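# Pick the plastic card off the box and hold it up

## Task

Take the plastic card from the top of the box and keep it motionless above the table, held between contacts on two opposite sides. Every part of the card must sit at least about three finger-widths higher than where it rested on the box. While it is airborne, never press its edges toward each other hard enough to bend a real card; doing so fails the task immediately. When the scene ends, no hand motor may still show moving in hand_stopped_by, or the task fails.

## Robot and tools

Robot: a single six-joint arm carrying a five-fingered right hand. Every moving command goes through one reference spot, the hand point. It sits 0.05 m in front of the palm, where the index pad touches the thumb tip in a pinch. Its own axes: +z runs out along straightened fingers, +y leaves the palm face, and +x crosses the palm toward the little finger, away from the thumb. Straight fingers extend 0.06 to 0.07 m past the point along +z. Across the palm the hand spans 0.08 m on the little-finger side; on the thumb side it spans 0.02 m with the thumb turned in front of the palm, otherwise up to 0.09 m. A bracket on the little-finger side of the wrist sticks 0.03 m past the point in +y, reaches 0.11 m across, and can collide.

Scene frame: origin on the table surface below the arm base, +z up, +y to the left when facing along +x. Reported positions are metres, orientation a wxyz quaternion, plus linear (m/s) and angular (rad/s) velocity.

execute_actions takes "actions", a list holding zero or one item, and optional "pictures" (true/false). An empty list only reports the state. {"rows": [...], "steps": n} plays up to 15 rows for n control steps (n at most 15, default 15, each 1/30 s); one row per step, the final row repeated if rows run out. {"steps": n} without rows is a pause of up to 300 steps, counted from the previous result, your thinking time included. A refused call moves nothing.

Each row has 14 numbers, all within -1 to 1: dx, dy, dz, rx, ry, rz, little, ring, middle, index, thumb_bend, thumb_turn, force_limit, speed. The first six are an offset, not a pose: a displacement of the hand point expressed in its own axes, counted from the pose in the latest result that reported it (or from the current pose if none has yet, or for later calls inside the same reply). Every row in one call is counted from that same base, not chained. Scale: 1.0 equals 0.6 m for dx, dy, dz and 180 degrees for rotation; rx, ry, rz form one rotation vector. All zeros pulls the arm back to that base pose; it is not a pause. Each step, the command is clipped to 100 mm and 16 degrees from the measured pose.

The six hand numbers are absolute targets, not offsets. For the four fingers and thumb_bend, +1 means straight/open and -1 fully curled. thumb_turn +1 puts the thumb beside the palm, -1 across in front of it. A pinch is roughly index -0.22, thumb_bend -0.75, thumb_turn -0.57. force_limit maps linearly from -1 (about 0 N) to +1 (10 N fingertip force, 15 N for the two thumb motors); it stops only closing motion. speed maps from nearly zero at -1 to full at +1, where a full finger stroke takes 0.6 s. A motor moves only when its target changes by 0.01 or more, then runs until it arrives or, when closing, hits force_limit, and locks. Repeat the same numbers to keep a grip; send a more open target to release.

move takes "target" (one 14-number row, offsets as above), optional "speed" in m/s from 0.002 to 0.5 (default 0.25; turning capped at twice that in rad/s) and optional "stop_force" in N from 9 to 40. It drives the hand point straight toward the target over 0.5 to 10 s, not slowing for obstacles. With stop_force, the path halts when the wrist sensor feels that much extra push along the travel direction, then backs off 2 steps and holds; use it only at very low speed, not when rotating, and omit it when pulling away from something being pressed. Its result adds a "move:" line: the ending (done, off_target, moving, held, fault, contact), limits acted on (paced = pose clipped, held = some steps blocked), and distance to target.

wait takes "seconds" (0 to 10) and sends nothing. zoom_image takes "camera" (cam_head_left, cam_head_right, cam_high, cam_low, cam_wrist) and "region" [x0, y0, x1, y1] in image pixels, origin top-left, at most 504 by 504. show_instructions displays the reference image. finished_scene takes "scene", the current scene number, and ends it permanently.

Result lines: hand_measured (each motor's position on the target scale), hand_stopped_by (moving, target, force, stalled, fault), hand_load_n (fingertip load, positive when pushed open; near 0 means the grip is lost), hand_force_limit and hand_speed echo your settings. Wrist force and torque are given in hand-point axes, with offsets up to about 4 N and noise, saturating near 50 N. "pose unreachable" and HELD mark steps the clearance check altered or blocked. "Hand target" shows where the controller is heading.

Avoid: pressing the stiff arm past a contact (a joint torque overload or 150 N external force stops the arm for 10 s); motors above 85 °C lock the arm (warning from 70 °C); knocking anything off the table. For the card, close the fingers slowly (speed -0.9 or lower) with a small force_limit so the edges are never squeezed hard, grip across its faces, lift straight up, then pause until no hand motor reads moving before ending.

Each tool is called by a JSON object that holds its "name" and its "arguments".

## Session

{"name": "execute_actions", "arguments": {"actions": []}}

Scene clock: 0.00 s of 6000.00 s.
end_effector_position=(+0.4489, -0.2677, +0.3910) hand_measured=(+1.000, +1.000, +1.000, +1.000, +1.000, +1.000) hand_load_n=(+0.0, +0.0, +0.0, +0.0, +0.0, +0.0) hand_stopped_by=(target, target, target, target, target, target) hand_force_limit=0.00 hand_speed=-0.80 end_effector_quat_wxyz=(+0.065, +0.998, -0.022, -0.009) end_effector_velocity=(+0.000, +0.000, -0.000) end_effector_angular_velocity=(+0.001, -0.000, +0.000)
Joint positions: [-0.581 -1.112  0.848  1.733  1.633  0.942]
Joint velocities: [ 0.     0.     0.     0.    -0.001 -0.   ]
Joint torques (N m, as the arm reports them, + toward a larger angle): no reading
Motor temperatures (°C, as the motors report them): [26 27 24 34 32 31]
Wrist force (N, on the end effector, along its own x y z axes, offset not removed): no reading
Wrist torque (N m, same axes, about the end effector's origin, offset not removed): no reading
Hand target: +0.449, -0.268, +0.391; +0.065, +0.998, -0.022, -0.009
camera_calibration (this result's frames):
cam_wrist: T_world_to_cam=[[-0.175214, -0.980128, 0.0930058, -0.21028], [-0.803258, 0.196937, 0.562132, 0.186577], [-0.569277, 0.0237856, -0.821801, 0.709732], [0, 0, 0, 1]] pos_world=[0.51706, -0.259727, 0.497936]

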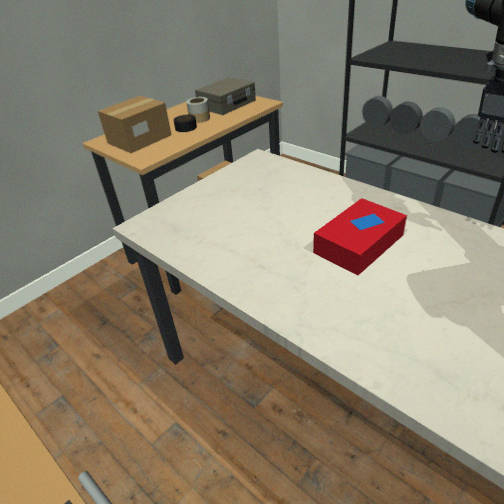

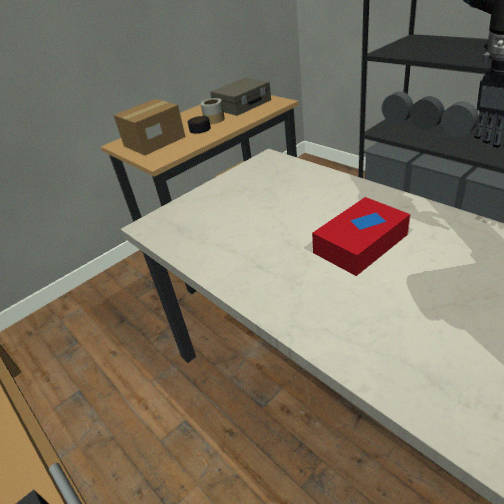

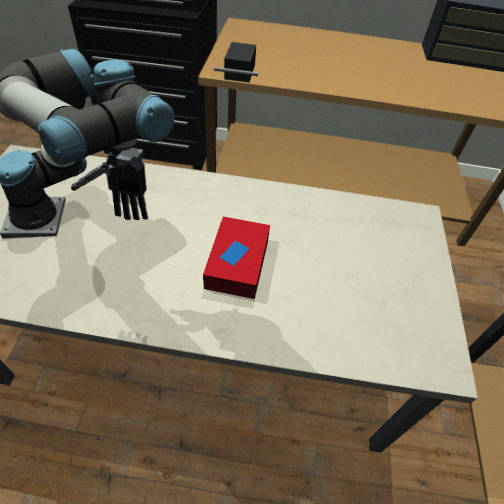

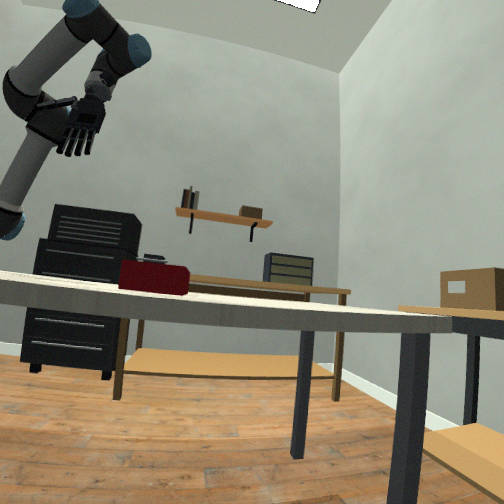

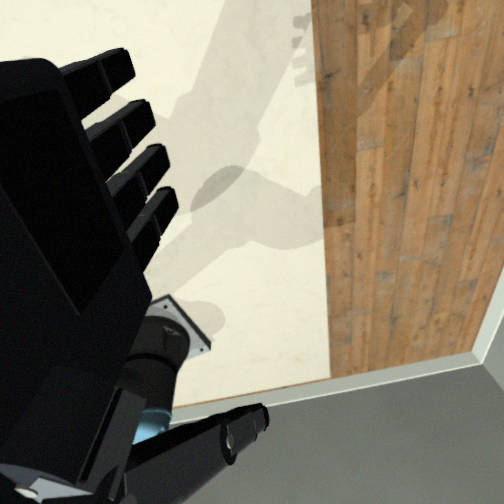

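{"name": "move", "arguments": {"target": [0.405,-0.453,0.256,0.044,0.172,-0.003,-1,-1,-1,1,1,1,0,0.5], "speed": 0.3}}

Scene clock: 8.27 s of 6000.00 s.
end_effector_position=(+0.6996, -0.0297, +0.1994) hand_measured=(-1.000, -1.000, -1.000, +1.000, +1.000, +1.000) hand_load_n=(+0.0, +0.0, +0.0, +0.0, +0.0, +0.0) hand_stopped_by=(target, target, target, target, target, target) hand_force_limit=0.00 hand_speed=0.50 end_effector_quat_wxyz=(+0.000, +0.966, -0.000, +0.258) end_effector_velocity=(+0.002, +0.001, -0.001) end_effector_angular_velocity=(+0.001, -0.004, -0.001)
Joint positions: [-0.1   -0.939  0.948  0.989  1.451  1.418]
Joint velocities: [ 0.002  0.004 -0.003 -0.004  0.     0.003]
Joint torques (N m, as the arm reports them, + toward a larger angle): [ 10.64 -33.61 -31.77  -0.42   1.21   1.28]
Motor temperatures (°C, as the motors report them): [26 27 24 34 32 31]
Wrist force (N, on the end effector, along its own x y z axes, offset not removed): [-1.5 -1.0 0.4]
Wrist torque (N m, same axes, about the end effector's origin, offset not removed): [-0.12 0.21 -0.10]
Hand target: +0.700, -0.030, +0.199; +0.000, +0.966, -0.000, +0.258
Off the commanded pose: 0.001 m, 0 deg.
After step 90, 3.23 s passed at rest.
move: done
camera_calibration (this result's frames):
cam_wrist: T_world_to_cam=[[-0.0952447, -0.990606, -0.0981228, 0.0665574], [-0.992839, 0.0873919, 0.0814462, 0.673933], [-0.072106, 0.105177, -0.991836, 0.37789], [0, 0, 0, 1]] pos_world=[0.702695, -0.0327097, 0.326447]

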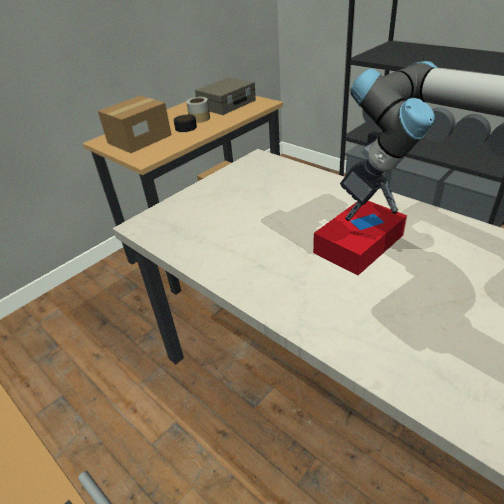

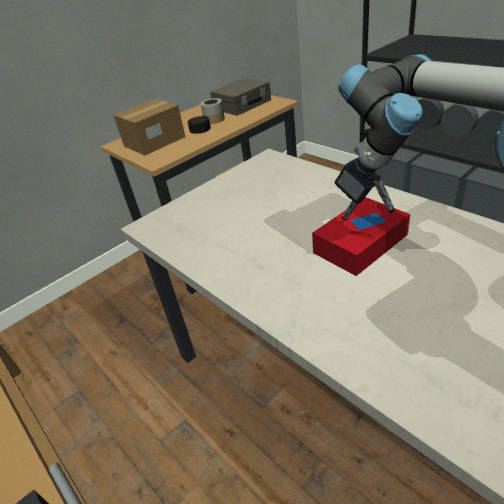

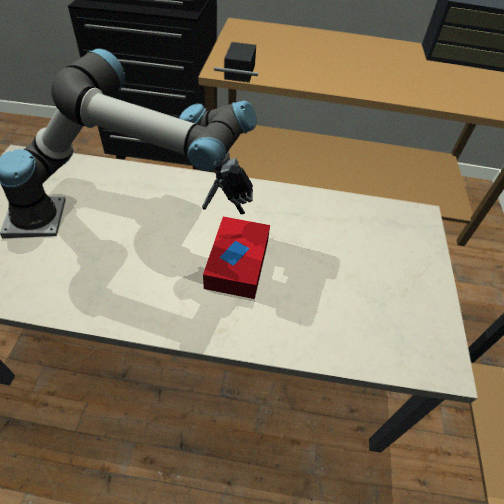

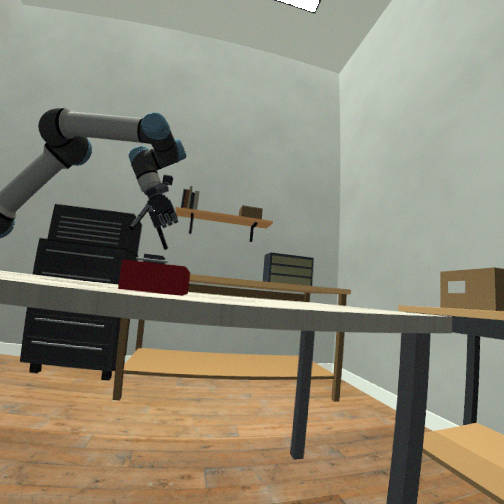

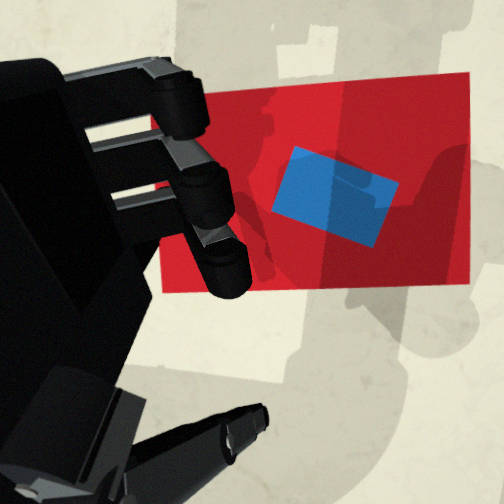

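{"name": "move", "arguments": {"target": [-0.055,0.203,0.078,0,0,0,-1,-1,-1,1,1,1,0,0.5], "speed": 0.1}}

{"name": "move", "arguments": {"target": [-0.02,0,0.035,0,0,0,-1,-1,-1,1,1,1,0,0.5], "speed": 0.003, "stop_force": 9}}

{"name": "move", "arguments": {"target": [-0.065,0,-0.0374,0,0,0,-1,-1,-1,1,1,1,0,0.5], "speed": 0.015}}

{"name": "zoom_image", "arguments": {"camera": "cam_head_left", "region": [305, 165, 425, 285]}}

Scene clock: 15.97 s of 6000.00 s.
end_effector_position=(+0.6944, -0.1512, +0.1427) hand_measured=(-1.000, -1.000, -1.000, +1.000, +1.000, +1.000) hand_load_n=(+0.0, +0.0, +0.0, +0.0, +0.0, +0.0) hand_stopped_by=(target, target, target, target, target, target) hand_force_limit=0.00 hand_speed=0.50 end_effector_quat_wxyz=(+0.000, +0.966, -0.000, +0.258) end_effector_velocity=(-0.000, -0.002, -0.002) end_effector_angular_velocity=(+0.000, +0.002, +0.001)
Joint positions: [-0.306 -0.904  1.047  0.885  1.341  1.241]
Joint velocities: [-0.003  0.003  0.001 -0.001 -0.002 -0.004]
Joint torques (N m, as the arm reports them, + toward a larger angle): [-11.21 -34.81  -6.85  -0.54  -1.24  -1.89]
Motor temperatures (°C, as the motors report them): [26 27 24 34 32 31]
Wrist force (N, on the end effector, along its own x y z axes, offset not removed): [-2.0 0.0 1.4]
Wrist torque (N m, same axes, about the end effector's origin, offset not removed): [0.06 0.26 -0.10]
Hand target: +0.694, -0.151, +0.143; +0.000, +0.966, -0.000, +0.258
Off the commanded pose: 0.000 m, 0 deg.
After step 90, 2.83 s passed at rest.
move: done
camera_calibration (this result's frames):
cam_wrist: T_world_to_cam=[[-0.0952668, -0.990576, -0.0984068, -0.0598122], [-0.992843, 0.087399, 0.081393, 0.684097], [-0.0720253, 0.105456, -0.991812, 0.334035], [0, 0, 0, 1]] pos_world=[0.697562, -0.154264, 0.269734]

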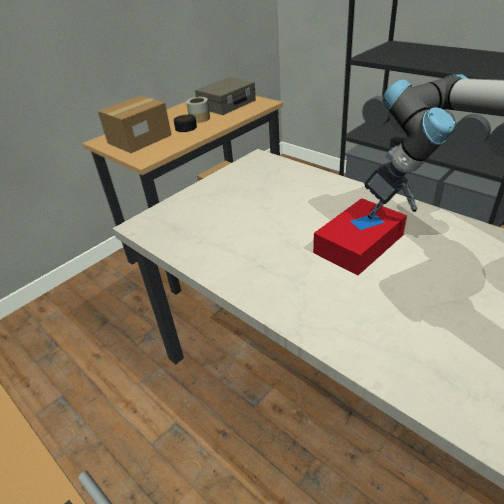

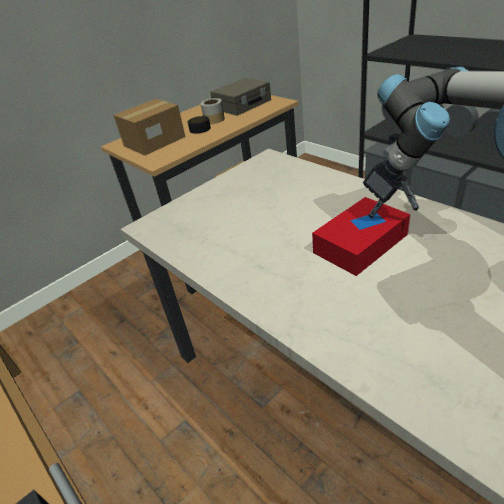

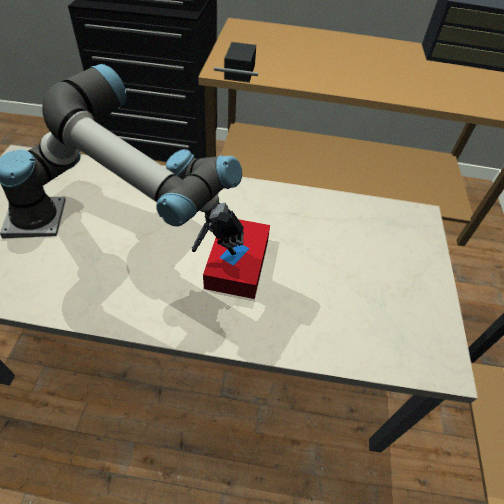

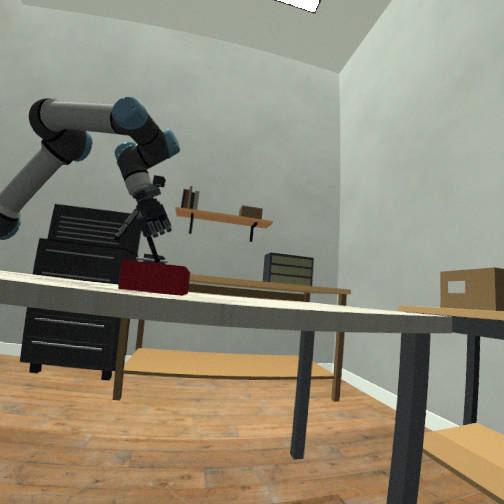

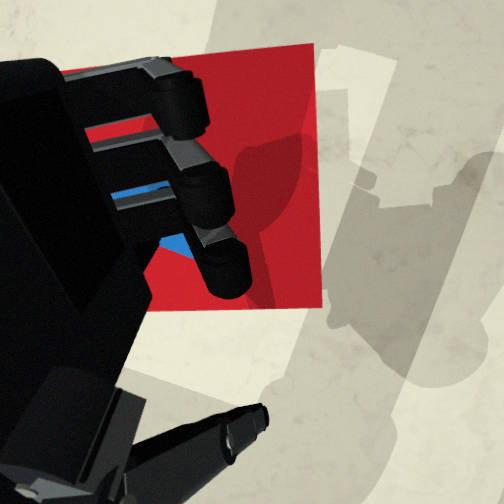

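Scene clock: 18.63 s of 6000.00 s.
end_effector_position=(+0.6944, -0.1512, +0.1358) hand_measured=(-1.000, -1.000, -1.000, +1.000, +1.000, +1.000) hand_load_n=(+0.0, +0.0, +0.0, +0.0, +0.0, +0.0) hand_stopped_by=(target, target, target, target, target, target) hand_force_limit=0.00 hand_speed=0.50 end_effector_quat_wxyz=(+0.000, +0.966, -0.000, +0.258) end_effector_velocity=(-0.000, +0.000, +0.002) end_effector_angular_velocity=(-0.000, +0.001, +0.001)
Joint positions: [-0.306 -0.9    1.058  0.87   1.342  1.241]
Joint velocities: [ 0.    -0.002 -0.002  0.004  0.001 -0.001]
Joint torques (N m, as the arm reports them, + toward a larger angle): [  7.98 -34.98 -27.91   3.34   1.15   1.27]
Motor temperatures (°C, as the motors report them): [26 27 24 34 32 31]
Wrist force (N, on the end effector, along its own x y z axes, offset not removed): [2.5 0.7 -12.6]
Wrist torque (N m, same axes, about the end effector's origin, offset not removed): [0.89 0.59 0.18]
Hand target: +0.694, -0.151, +0.136; +0.000, +0.966, -0.000, +0.258
Off the commanded pose: 0.017 m, 0 deg.
move: contact
camera_calibration (this result's frames):
cam_wrist: T_world_to_cam=[[-0.0952681, -0.990573, -0.0984313, -0.0604897], [-0.99284, 0.0873948, 0.0814277, 0.684658], [-0.0720577, 0.105484, -0.991807, 0.327156], [0, 0, 0, 1]] pos_world=[0.697568, -0.154265, 0.262771]

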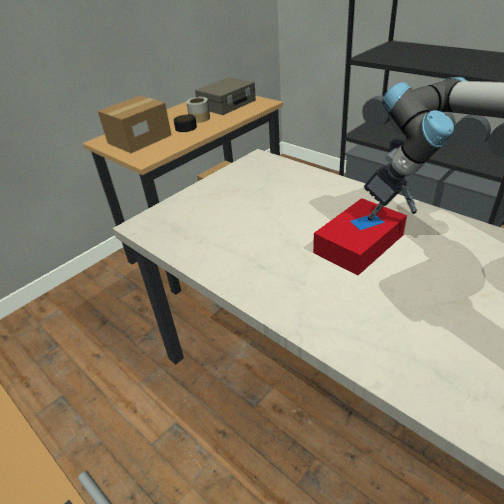

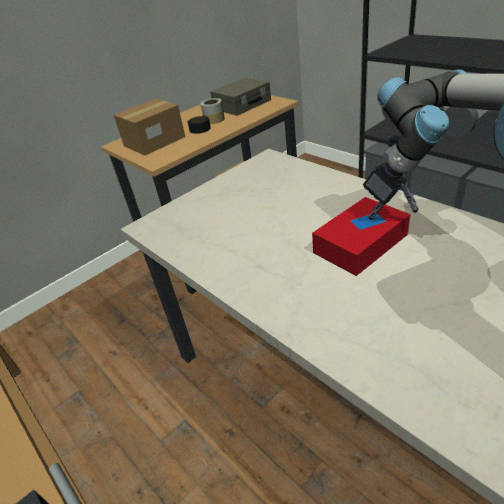

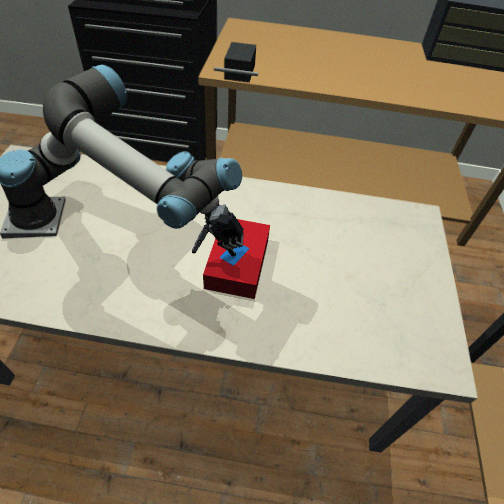

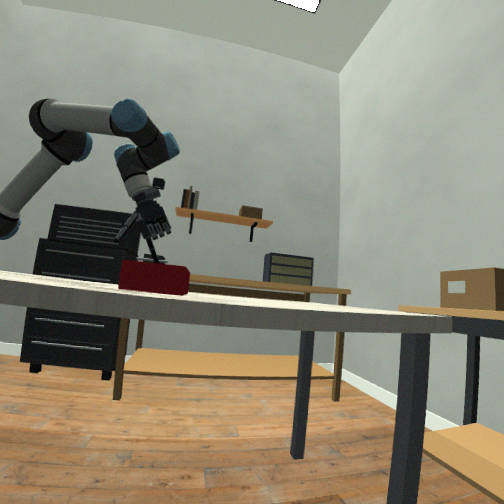

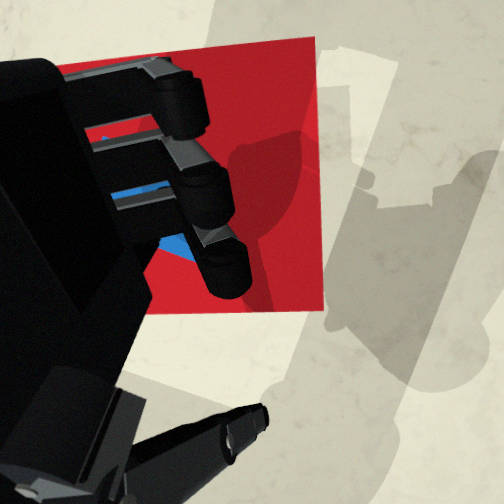

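Scene clock: 21.90 s of 6000.00 s.
end_effector_position=(+0.6498, -0.1512, +0.1357) hand_measured=(-1.000, -1.000, -1.000, +1.000, +1.000, +1.000) hand_load_n=(+0.0, +0.0, +0.0, +0.0, +0.0, +0.0) hand_stopped_by=(target, target, target, target, target, target) hand_force_limit=0.00 hand_speed=0.50 end_effector_quat_wxyz=(+0.000, +0.966, -0.000, +0.258) end_effector_velocity=(-0.003, +0.000, -0.001) end_effector_angular_velocity=(+0.002, +0.002, -0.000)
Joint positions: [-0.339 -1.011  1.249  0.797  1.325  1.212]
Joint velocities: [-0.003 -0.005  0.013 -0.005 -0.002 -0.002]
Joint torques (N m, as the arm reports them, + toward a larger angle): [-10.26 -45.34  -0.68   0.53  -0.63  -1.86]
Motor temperatures (°C, as the motors report them): [26 27 24 34 32 31]
Wrist force (N, on the end effector, along its own x y z axes, offset not removed): [5.8 -0.4 -7.9]
Wrist torque (N m, same axes, about the end effector's origin, offset not removed): [0.49 0.61 0.38]
Hand target: +0.649, -0.151, +0.136; +0.000, +0.966, -0.000, +0.258
Off the commanded pose: 0.000 m, 0 deg.
move: done
camera_calibration (this result's frames):
cam_wrist: T_world_to_cam=[[-0.0952859, -0.990567, -0.098481, -0.0647325], [-0.992836, 0.0874049, 0.0814662, 0.640306], [-0.07209, 0.105538, -0.991799, 0.32392], [0, 0, 0, 1]] pos_world=[0.652903, -0.154274, 0.262725]

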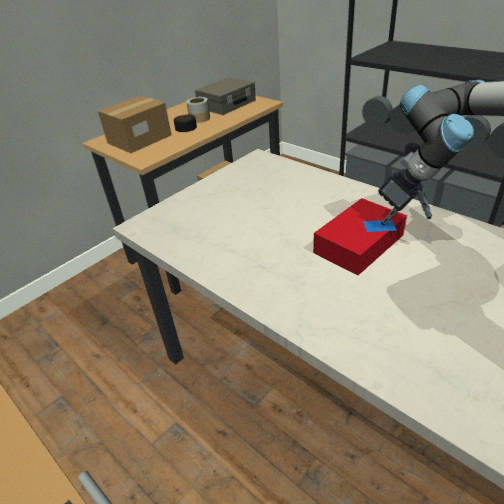

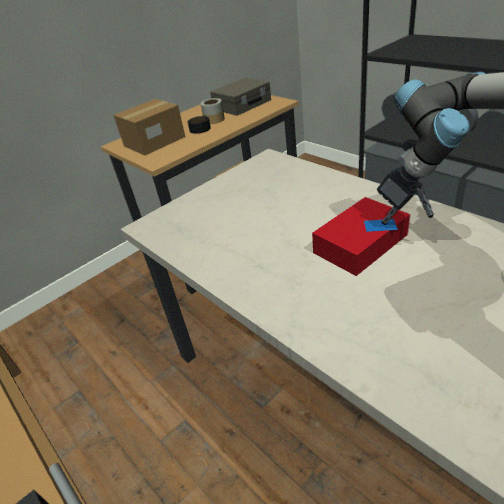

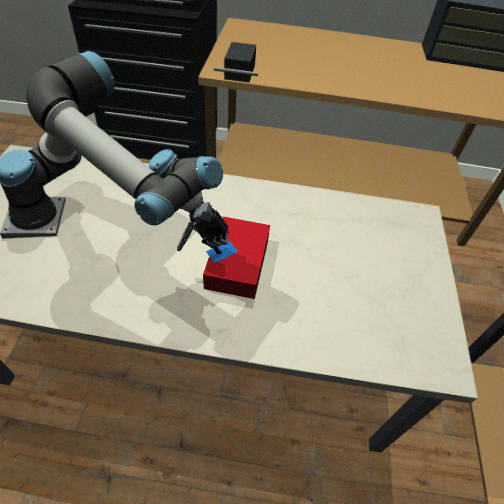

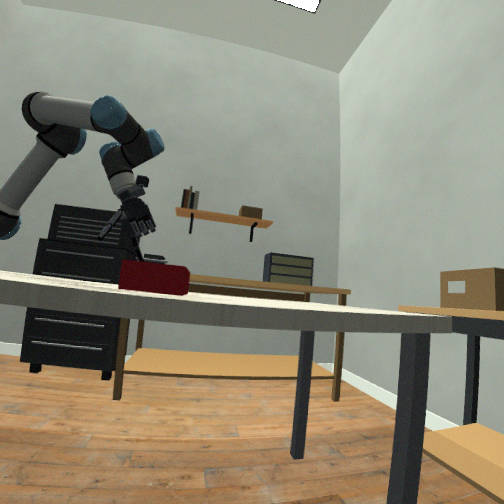

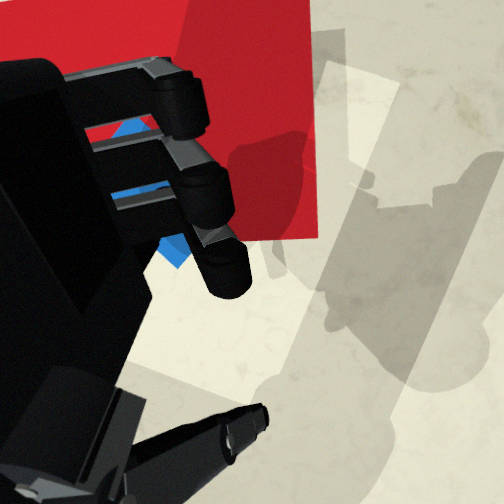

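Region (305, 165, 425, 285) of cam_head_left's 504x504 image, scaled by 4.200, with more detail than that image has.

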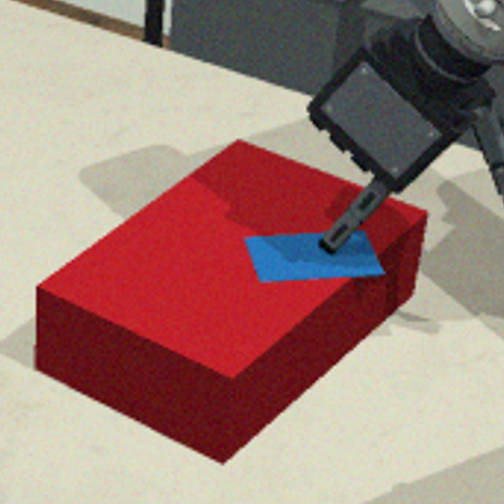

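{"name": "move", "arguments": {"target": [-0.026,0,-0.015,0,0,0,-1,-1,-1,1,1,1,0,0.5], "speed": 0.015}}

{"name": "move", "arguments": {"target": [0.025,0,-0.043,0,0,0,-1,-1,-1,1,1,1,0,0.5], "speed": 0.03}}

{"name": "move", "arguments": {"target": [-0.12,-0.06,0.0175,0.159,-0.111,-0.595,-1,-1,-1,0.1,-0.75,-0.57,0,0.5], "speed": 0.25}}

Scene clock: 28.30 s of 6000.00 s.
end_effector_position=(+0.6321, -0.1512, +0.1357) hand_measured=(-1.000, -1.000, -1.000, +1.000, +1.000, +1.000) hand_load_n=(+0.0, +0.0, +0.0, +0.0, +0.0, +0.0) hand_stopped_by=(target, target, target, target, target, target) hand_force_limit=0.00 hand_speed=0.50 end_effector_quat_wxyz=(+0.000, +0.966, -0.000, +0.258) end_effector_velocity=(-0.003, -0.001, +0.001) end_effector_angular_velocity=(-0.002, -0.000, -0.000)
Joint positions: [-0.353 -1.053  1.318  0.773  1.317  1.199]
Joint velocities: [-0.003 -0.007  0.011 -0.004  0.    -0.004]
Joint torques (N m, as the arm reports them, + toward a larger angle): [ -8.33 -44.03  -0.32   0.57  -0.81  -1.85]
Motor temperatures (°C, as the motors report them): [26 27 24 34 32 31]
Wrist force (N, on the end effector, along its own x y z axes, offset not removed): [5.2 -0.5 -7.2]
Wrist torque (N m, same axes, about the end effector's origin, offset not removed): [0.43 0.61 0.38]
Hand target: +0.632, -0.151, +0.136; +0.000, +0.966, -0.000, +0.258
Off the commanded pose: 0.000 m, 0 deg.
After step 90, 1.97 s passed at rest.
move: done
camera_calibration (this result's frames):
cam_wrist: T_world_to_cam=[[-0.0953026, -0.990563, -0.0985039, -0.0664018], [-0.992832, 0.0874156, 0.081507, 0.622751], [-0.072127, 0.105566, -0.991793, 0.322675], [0, 0, 0, 1]] pos_world=[0.635233, -0.154277, 0.262727]

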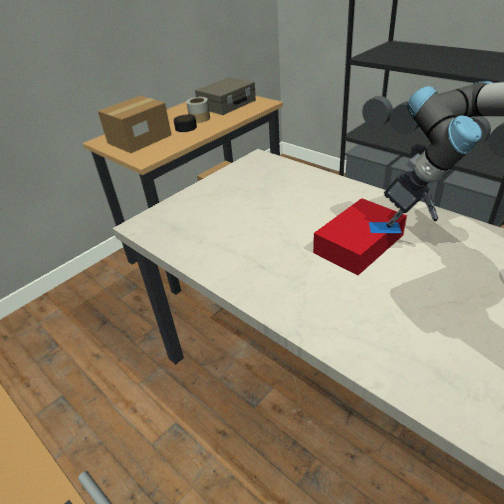

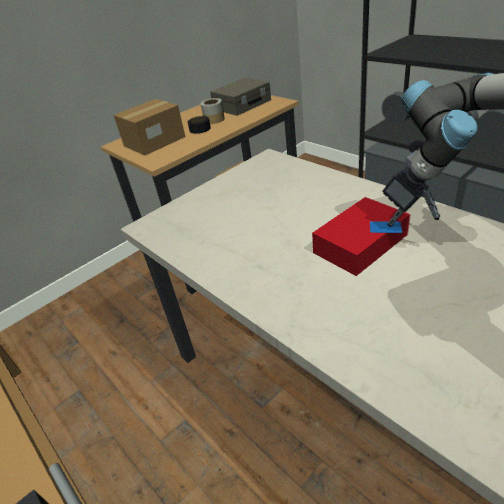

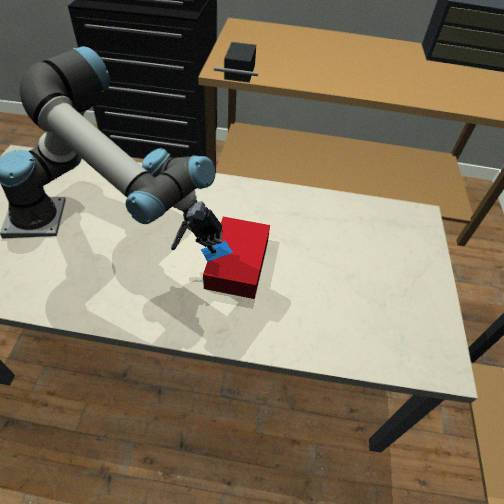

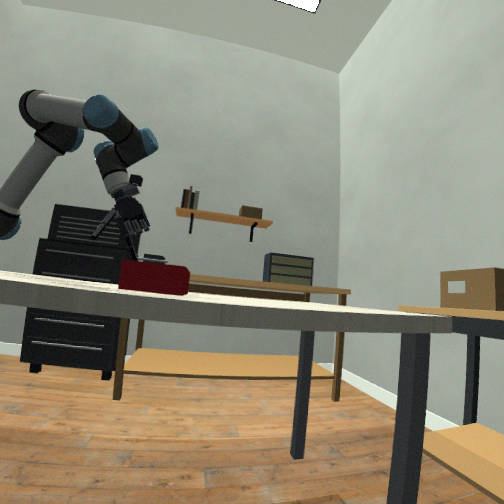

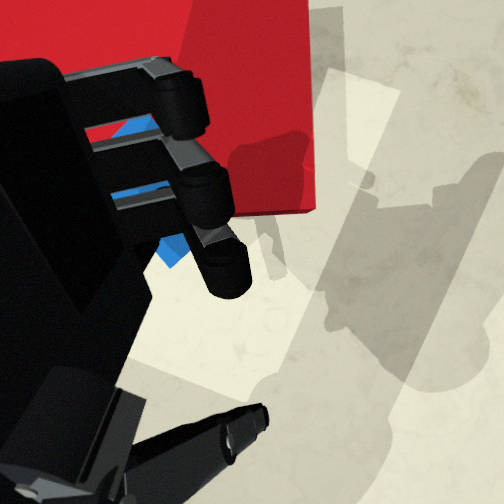

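Scene clock: 29.67 s of 6000.00 s.
end_effector_position=(+0.6322, -0.1512, +0.1653) hand_measured=(-1.000, -1.000, -1.000, +1.000, +1.000, +1.000) hand_load_n=(+0.0, +0.0, +0.0, +0.0, +0.0, +0.0) hand_stopped_by=(target, target, target, target, target, target) hand_force_limit=0.00 hand_speed=0.50 end_effector_quat_wxyz=(+0.000, +0.966, -0.000, +0.258) end_effector_velocity=(+0.000, -0.000, +0.003) end_effector_angular_velocity=(-0.000, -0.001, +0.001)
Joint positions: [-0.356 -1.073  1.272  0.839  1.316  1.197]
Joint velocities: [-0.    -0.002 -0.005  0.006 -0.001 -0.001]
Joint torques (N m, as the arm reports them, + toward a larger angle): [-10.39 -50.28 -31.79   3.7   -1.46  -1.84]
Motor temperatures (°C, as the motors report them): [26 27 24 34 32 31]
Wrist force (N, on the end effector, along its own x y z axes, offset not removed): [-2.3 0.1 0.9]
Wrist torque (N m, same axes, about the end effector's origin, offset not removed): [0.01 0.25 -0.13]
Hand target: +0.632, -0.151, +0.166; +0.000, +0.966, -0.000, +0.258
Off the commanded pose: 0.000 m, 0 deg.
move: done
camera_calibration (this result's frames):
cam_wrist: T_world_to_cam=[[-0.0953021, -0.990563, -0.0985011, -0.0634335], [-0.992834, 0.0874181, 0.0814812, 0.620464], [-0.0721015, 0.105561, -0.991796, 0.351979], [0, 0, 0, 1]] pos_world=[0.63535, -0.15423, 0.292287]

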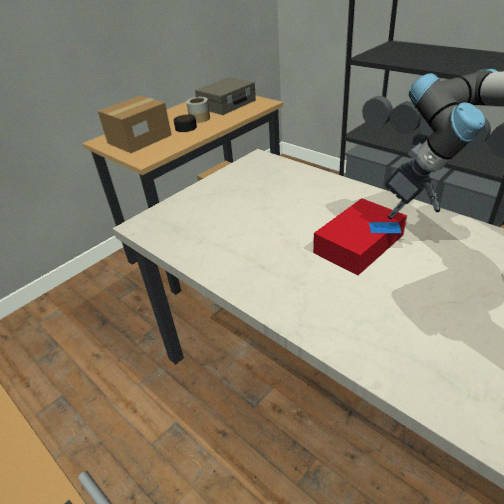

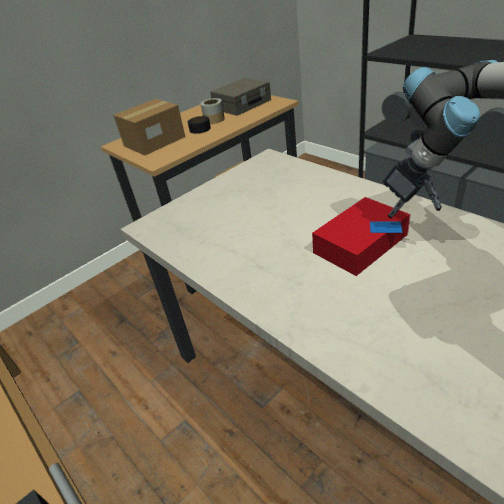

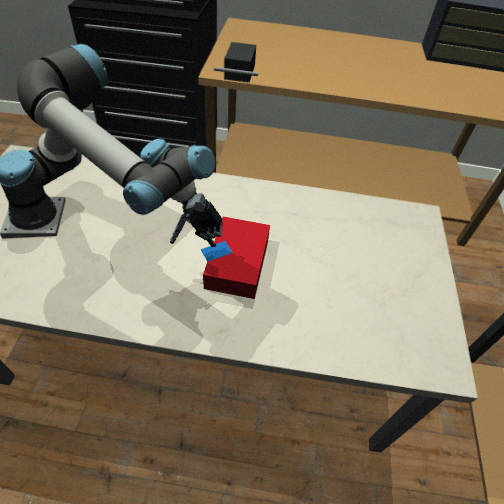

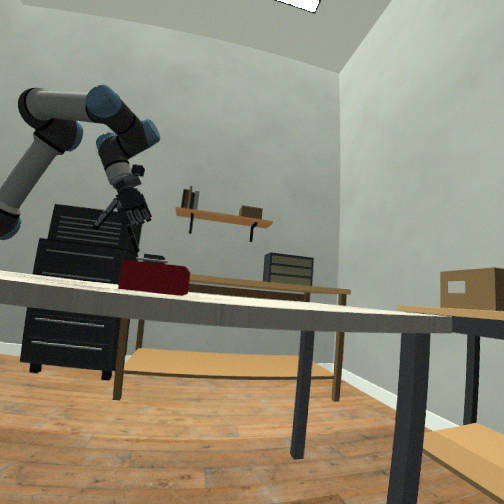

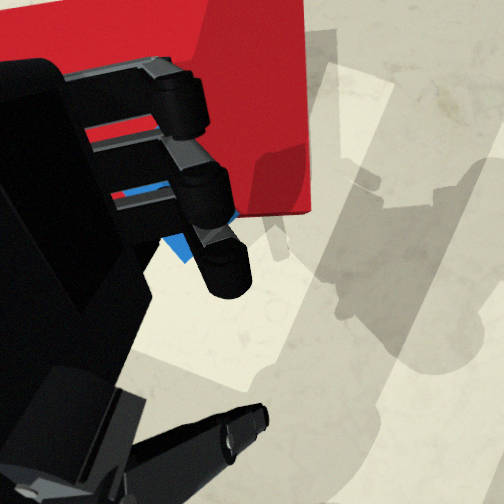

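Scene clock: 34.13 s of 6000.00 s.
end_effector_position=(+0.5751, -0.1154, +0.1203) hand_measured=(-1.000, -1.000, -1.000, +0.100, -0.750, -0.570) hand_load_n=(+0.0, +0.0, +0.0, +0.0, +0.0, +0.0) hand_stopped_by=(target, target, target, target, target, target) hand_force_limit=0.00 hand_speed=0.50 end_effector_quat_wxyz=(-0.000, +0.575, +0.818, +0.000) end_effector_velocity=(-0.001, +0.000, -0.000) end_effector_angular_velocity=(-0.004, +0.002, +0.014)
Joint positions: [-0.407 -1.04   1.42   1.144  1.525 -0.845]
Joint velocities: [ 0.001 -0.     0.001 -0.     0.004 -0.013]
Joint torques (N m, as the arm reports them, + toward a larger angle): [  8.78 -27.48 -10.55   4.34   1.32  -1.83]
Motor temperatures (°C, as the motors report them): [26 27 24 34 32 31]
Wrist force (N, on the end effector, along its own x y z axes, offset not removed): [-2.1 -0.7 0.4]
Wrist torque (N m, same axes, about the end effector's origin, offset not removed): [-0.02 0.25 -0.15]
Hand target: +0.575, -0.115, +0.120; -0.000, +0.574, +0.819, -0.000
Off the commanded pose: 0.000 m, 0 deg.
move: done
camera_calibration (this result's frames):
cam_wrist: T_world_to_cam=[[0.9764, 0.212516, -0.0384722, -0.522648], [0.196684, -0.801399, 0.564867, -0.28052], [0.0892118, -0.559103, -0.824284, 0.109893], [0, 0, 0, 1]] pos_world=[0.555684, -0.0522962, 0.228932]

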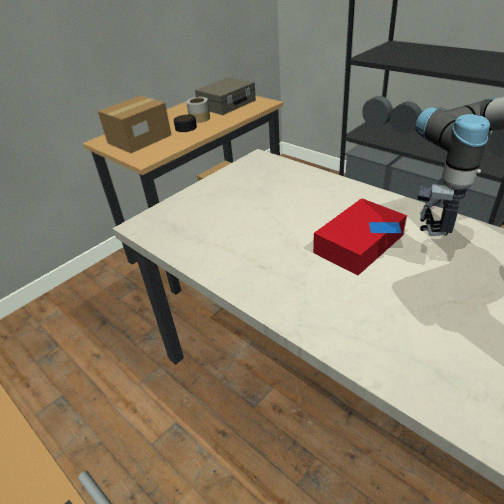

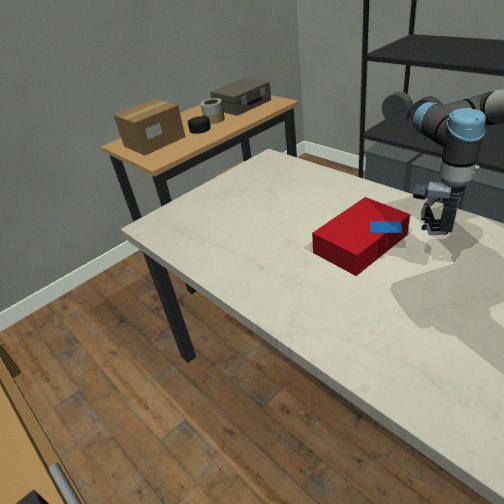

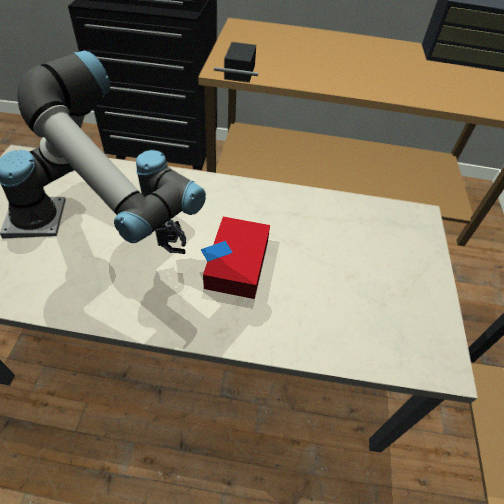

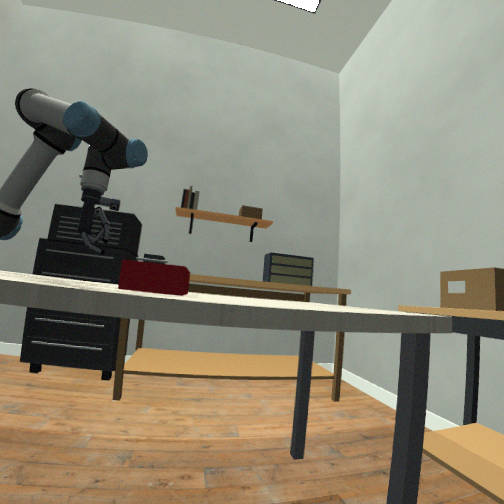

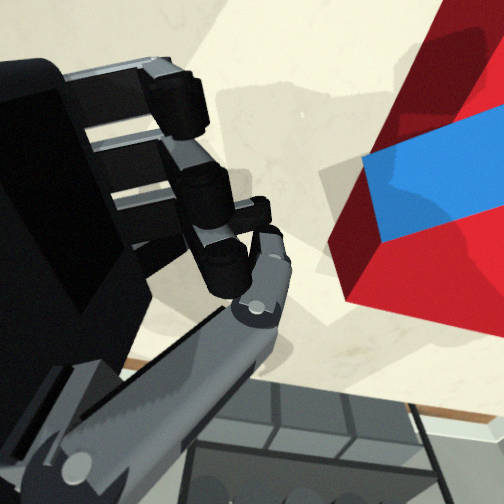

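{"name": "move", "arguments": {"target": [0.0103,0.03,0.061,0,0,0,-1,-1,-1,0.1,-0.75,-0.57,0,0.5], "speed": 0.06}}

{"name": "move", "arguments": {"target": [0,0.073,0,0,0,0,-1,-1,-1,0.1,-0.75,-0.57,0,0.5], "speed": 0.03}}

{"name": "zoom_image", "arguments": {"camera": "cam_head_left", "region": [350, 180, 450, 280]}}

Scene clock: 39.30 s of 6000.00 s.
end_effector_position=(+0.5899, -0.1036, +0.0840) hand_measured=(-1.000, -1.000, -1.000, +0.100, -0.750, -0.570) hand_load_n=(+0.0, +0.0, +0.0, +0.0, +0.0, +0.0) hand_stopped_by=(target, target, target, target, target, target) hand_force_limit=0.00 hand_speed=0.50 end_effector_quat_wxyz=(-0.000, +0.575, +0.818, +0.000) end_effector_velocity=(+0.001, +0.001, -0.002) end_effector_angular_velocity=(-0.001, +0.000, +0.001)
Joint positions: [-0.368 -0.975  1.411  1.086  1.527 -0.806]
Joint velocities: [ 0.003  0.004 -0.001 -0.003  0.001  0.001]
Joint torques (N m, as the arm reports them, + toward a larger angle): [  8.89 -28.52 -28.5    0.63   1.11   1.49]
Motor temperatures (°C, as the motors report them): [26 27 24 34 32 31]
Wrist force (N, on the end effector, along its own x y z axes, offset not removed): [-1.6 -0.5 -0.6]
Wrist torque (N m, same axes, about the end effector's origin, offset not removed): [-0.03 0.17 -0.07]
Hand target: +0.590, -0.103, +0.084; -0.000, +0.575, +0.818, +0.000
Off the commanded pose: 0.000 m, 0 deg.
After step 90, 1.03 s passed at rest.
move: done
camera_calibration (this result's frames):
cam_wrist: T_world_to_cam=[[0.976395, 0.212534, -0.0384996, -0.540933], [0.19671, -0.801368, 0.564902, -0.253449], [0.0892085, -0.559141, -0.824259, 0.0852661], [0, 0, 0, 1]] pos_world=[0.570414, -0.0404636, 0.19263]

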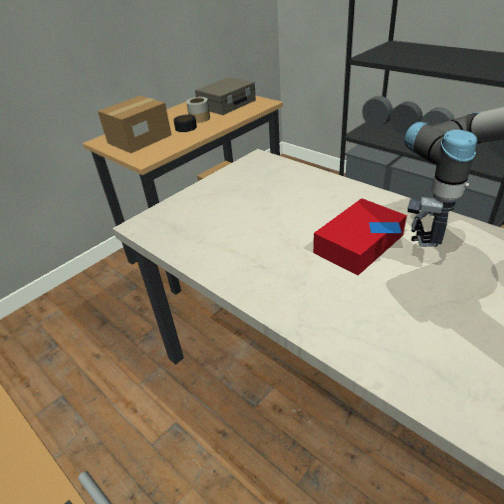

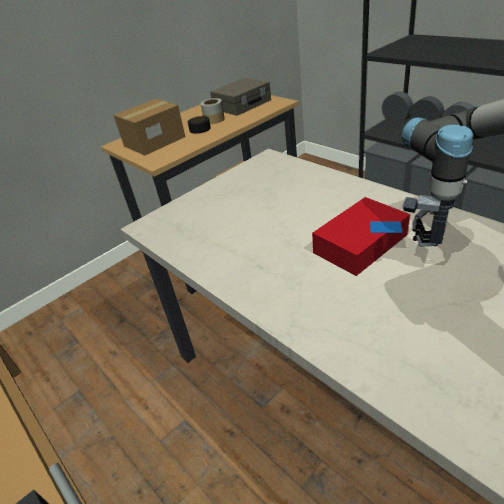

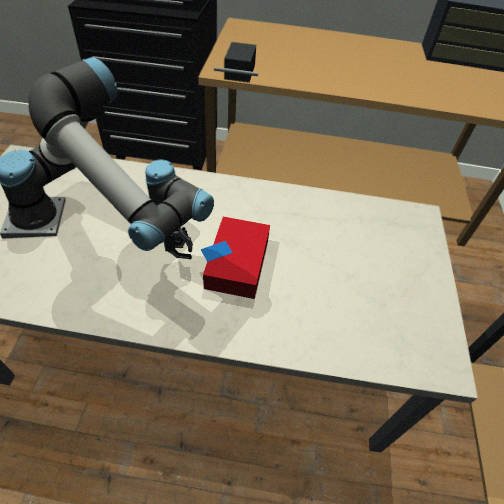

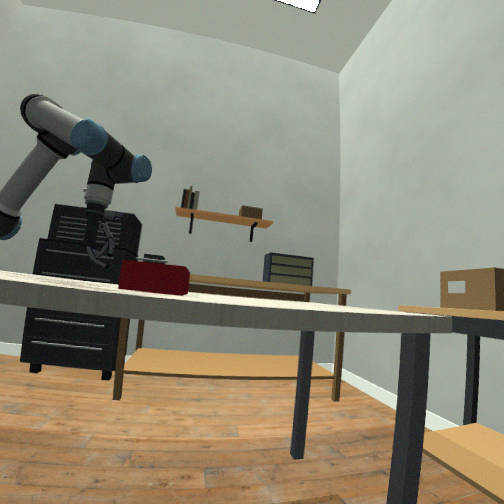

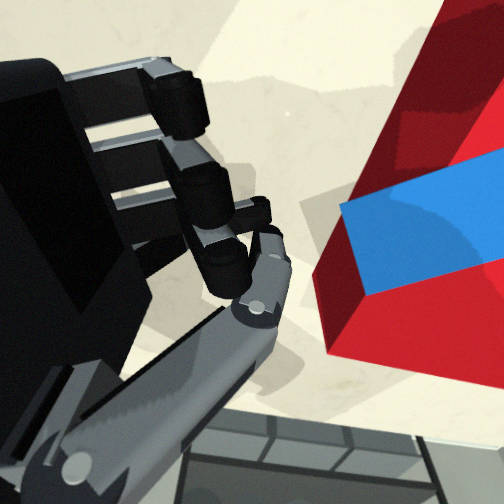

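Scene clock: 41.13 s of 6000.00 s.
end_effector_position=(+0.6308, -0.0888, +0.0841) hand_measured=(-1.000, -1.000, -1.000, +0.100, -0.750, -0.570) hand_load_n=(+0.0, +0.0, +0.0, +0.0, +0.0, +0.0) hand_stopped_by=(target, target, target, target, target, target) hand_force_limit=0.00 hand_speed=0.50 end_effector_quat_wxyz=(-0.000, +0.575, +0.818, +0.000) end_effector_velocity=(+0.003, +0.001, +0.000) end_effector_angular_velocity=(+0.000, -0.000, +0.000)
Joint positions: [-0.309 -0.891  1.261  1.15   1.53  -0.747]
Joint velocities: [ 0.004  0.005 -0.01   0.005  0.     0.003]
Joint torques (N m, as the arm reports them, + toward a larger angle): [  8.74 -34.68 -30.12   4.43   1.13   1.54]
Motor temperatures (°C, as the motors report them): [26 27 24 34 32 31]
Wrist force (N, on the end effector, along its own x y z axes, offset not removed): [-1.9 -1.5 -1.1]
Wrist torque (N m, same axes, about the end effector's origin, offset not removed): [-0.08 0.35 -0.10]
Hand target: +0.631, -0.089, +0.084; -0.000, +0.575, +0.818, +0.000
Off the commanded pose: 0.000 m, 0 deg.
move: done
camera_calibration (this result's frames):
cam_wrist: T_world_to_cam=[[0.976393, 0.212546, -0.0384849, -0.584016], [0.196704, -0.801319, 0.564974, -0.249673], [0.0892442, -0.559207, -0.824211, 0.0898988], [0, 0, 0, 1]] pos_world=[0.611318, -0.0256656, 0.192678]

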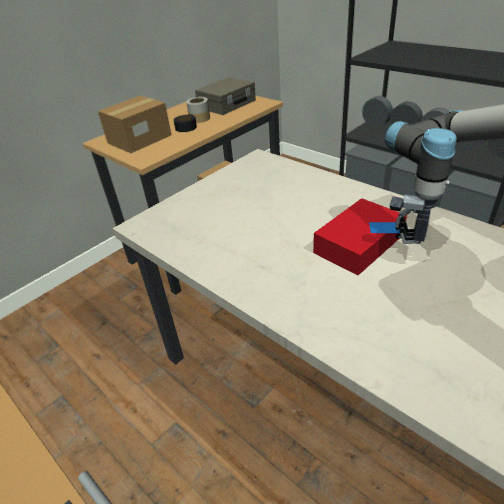

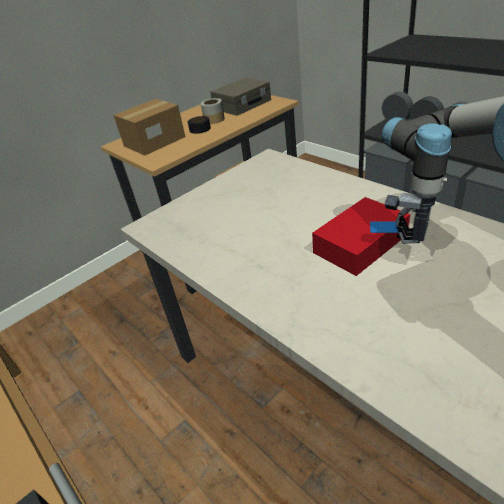

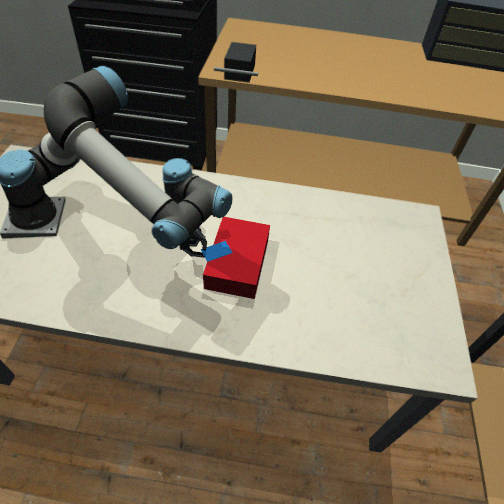

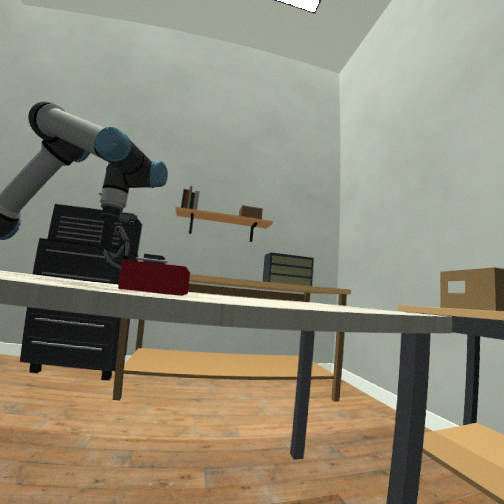

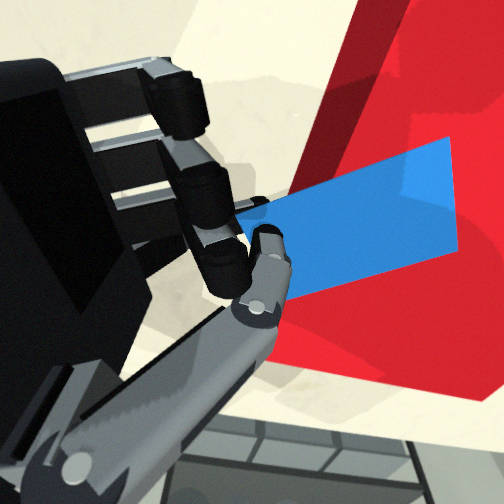

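Region (350, 180, 450, 280) of cam_head_left's 504x504 image, scaled by 5.040, with more detail than that image has.

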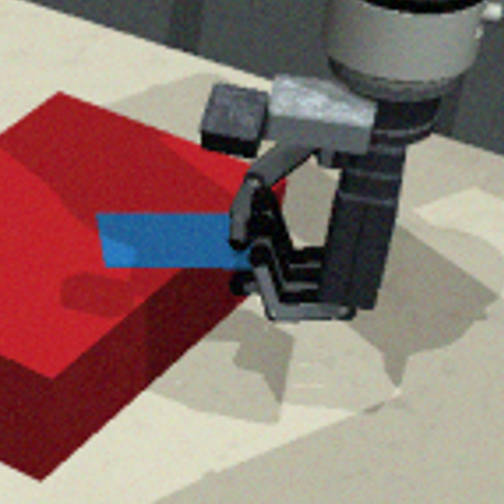

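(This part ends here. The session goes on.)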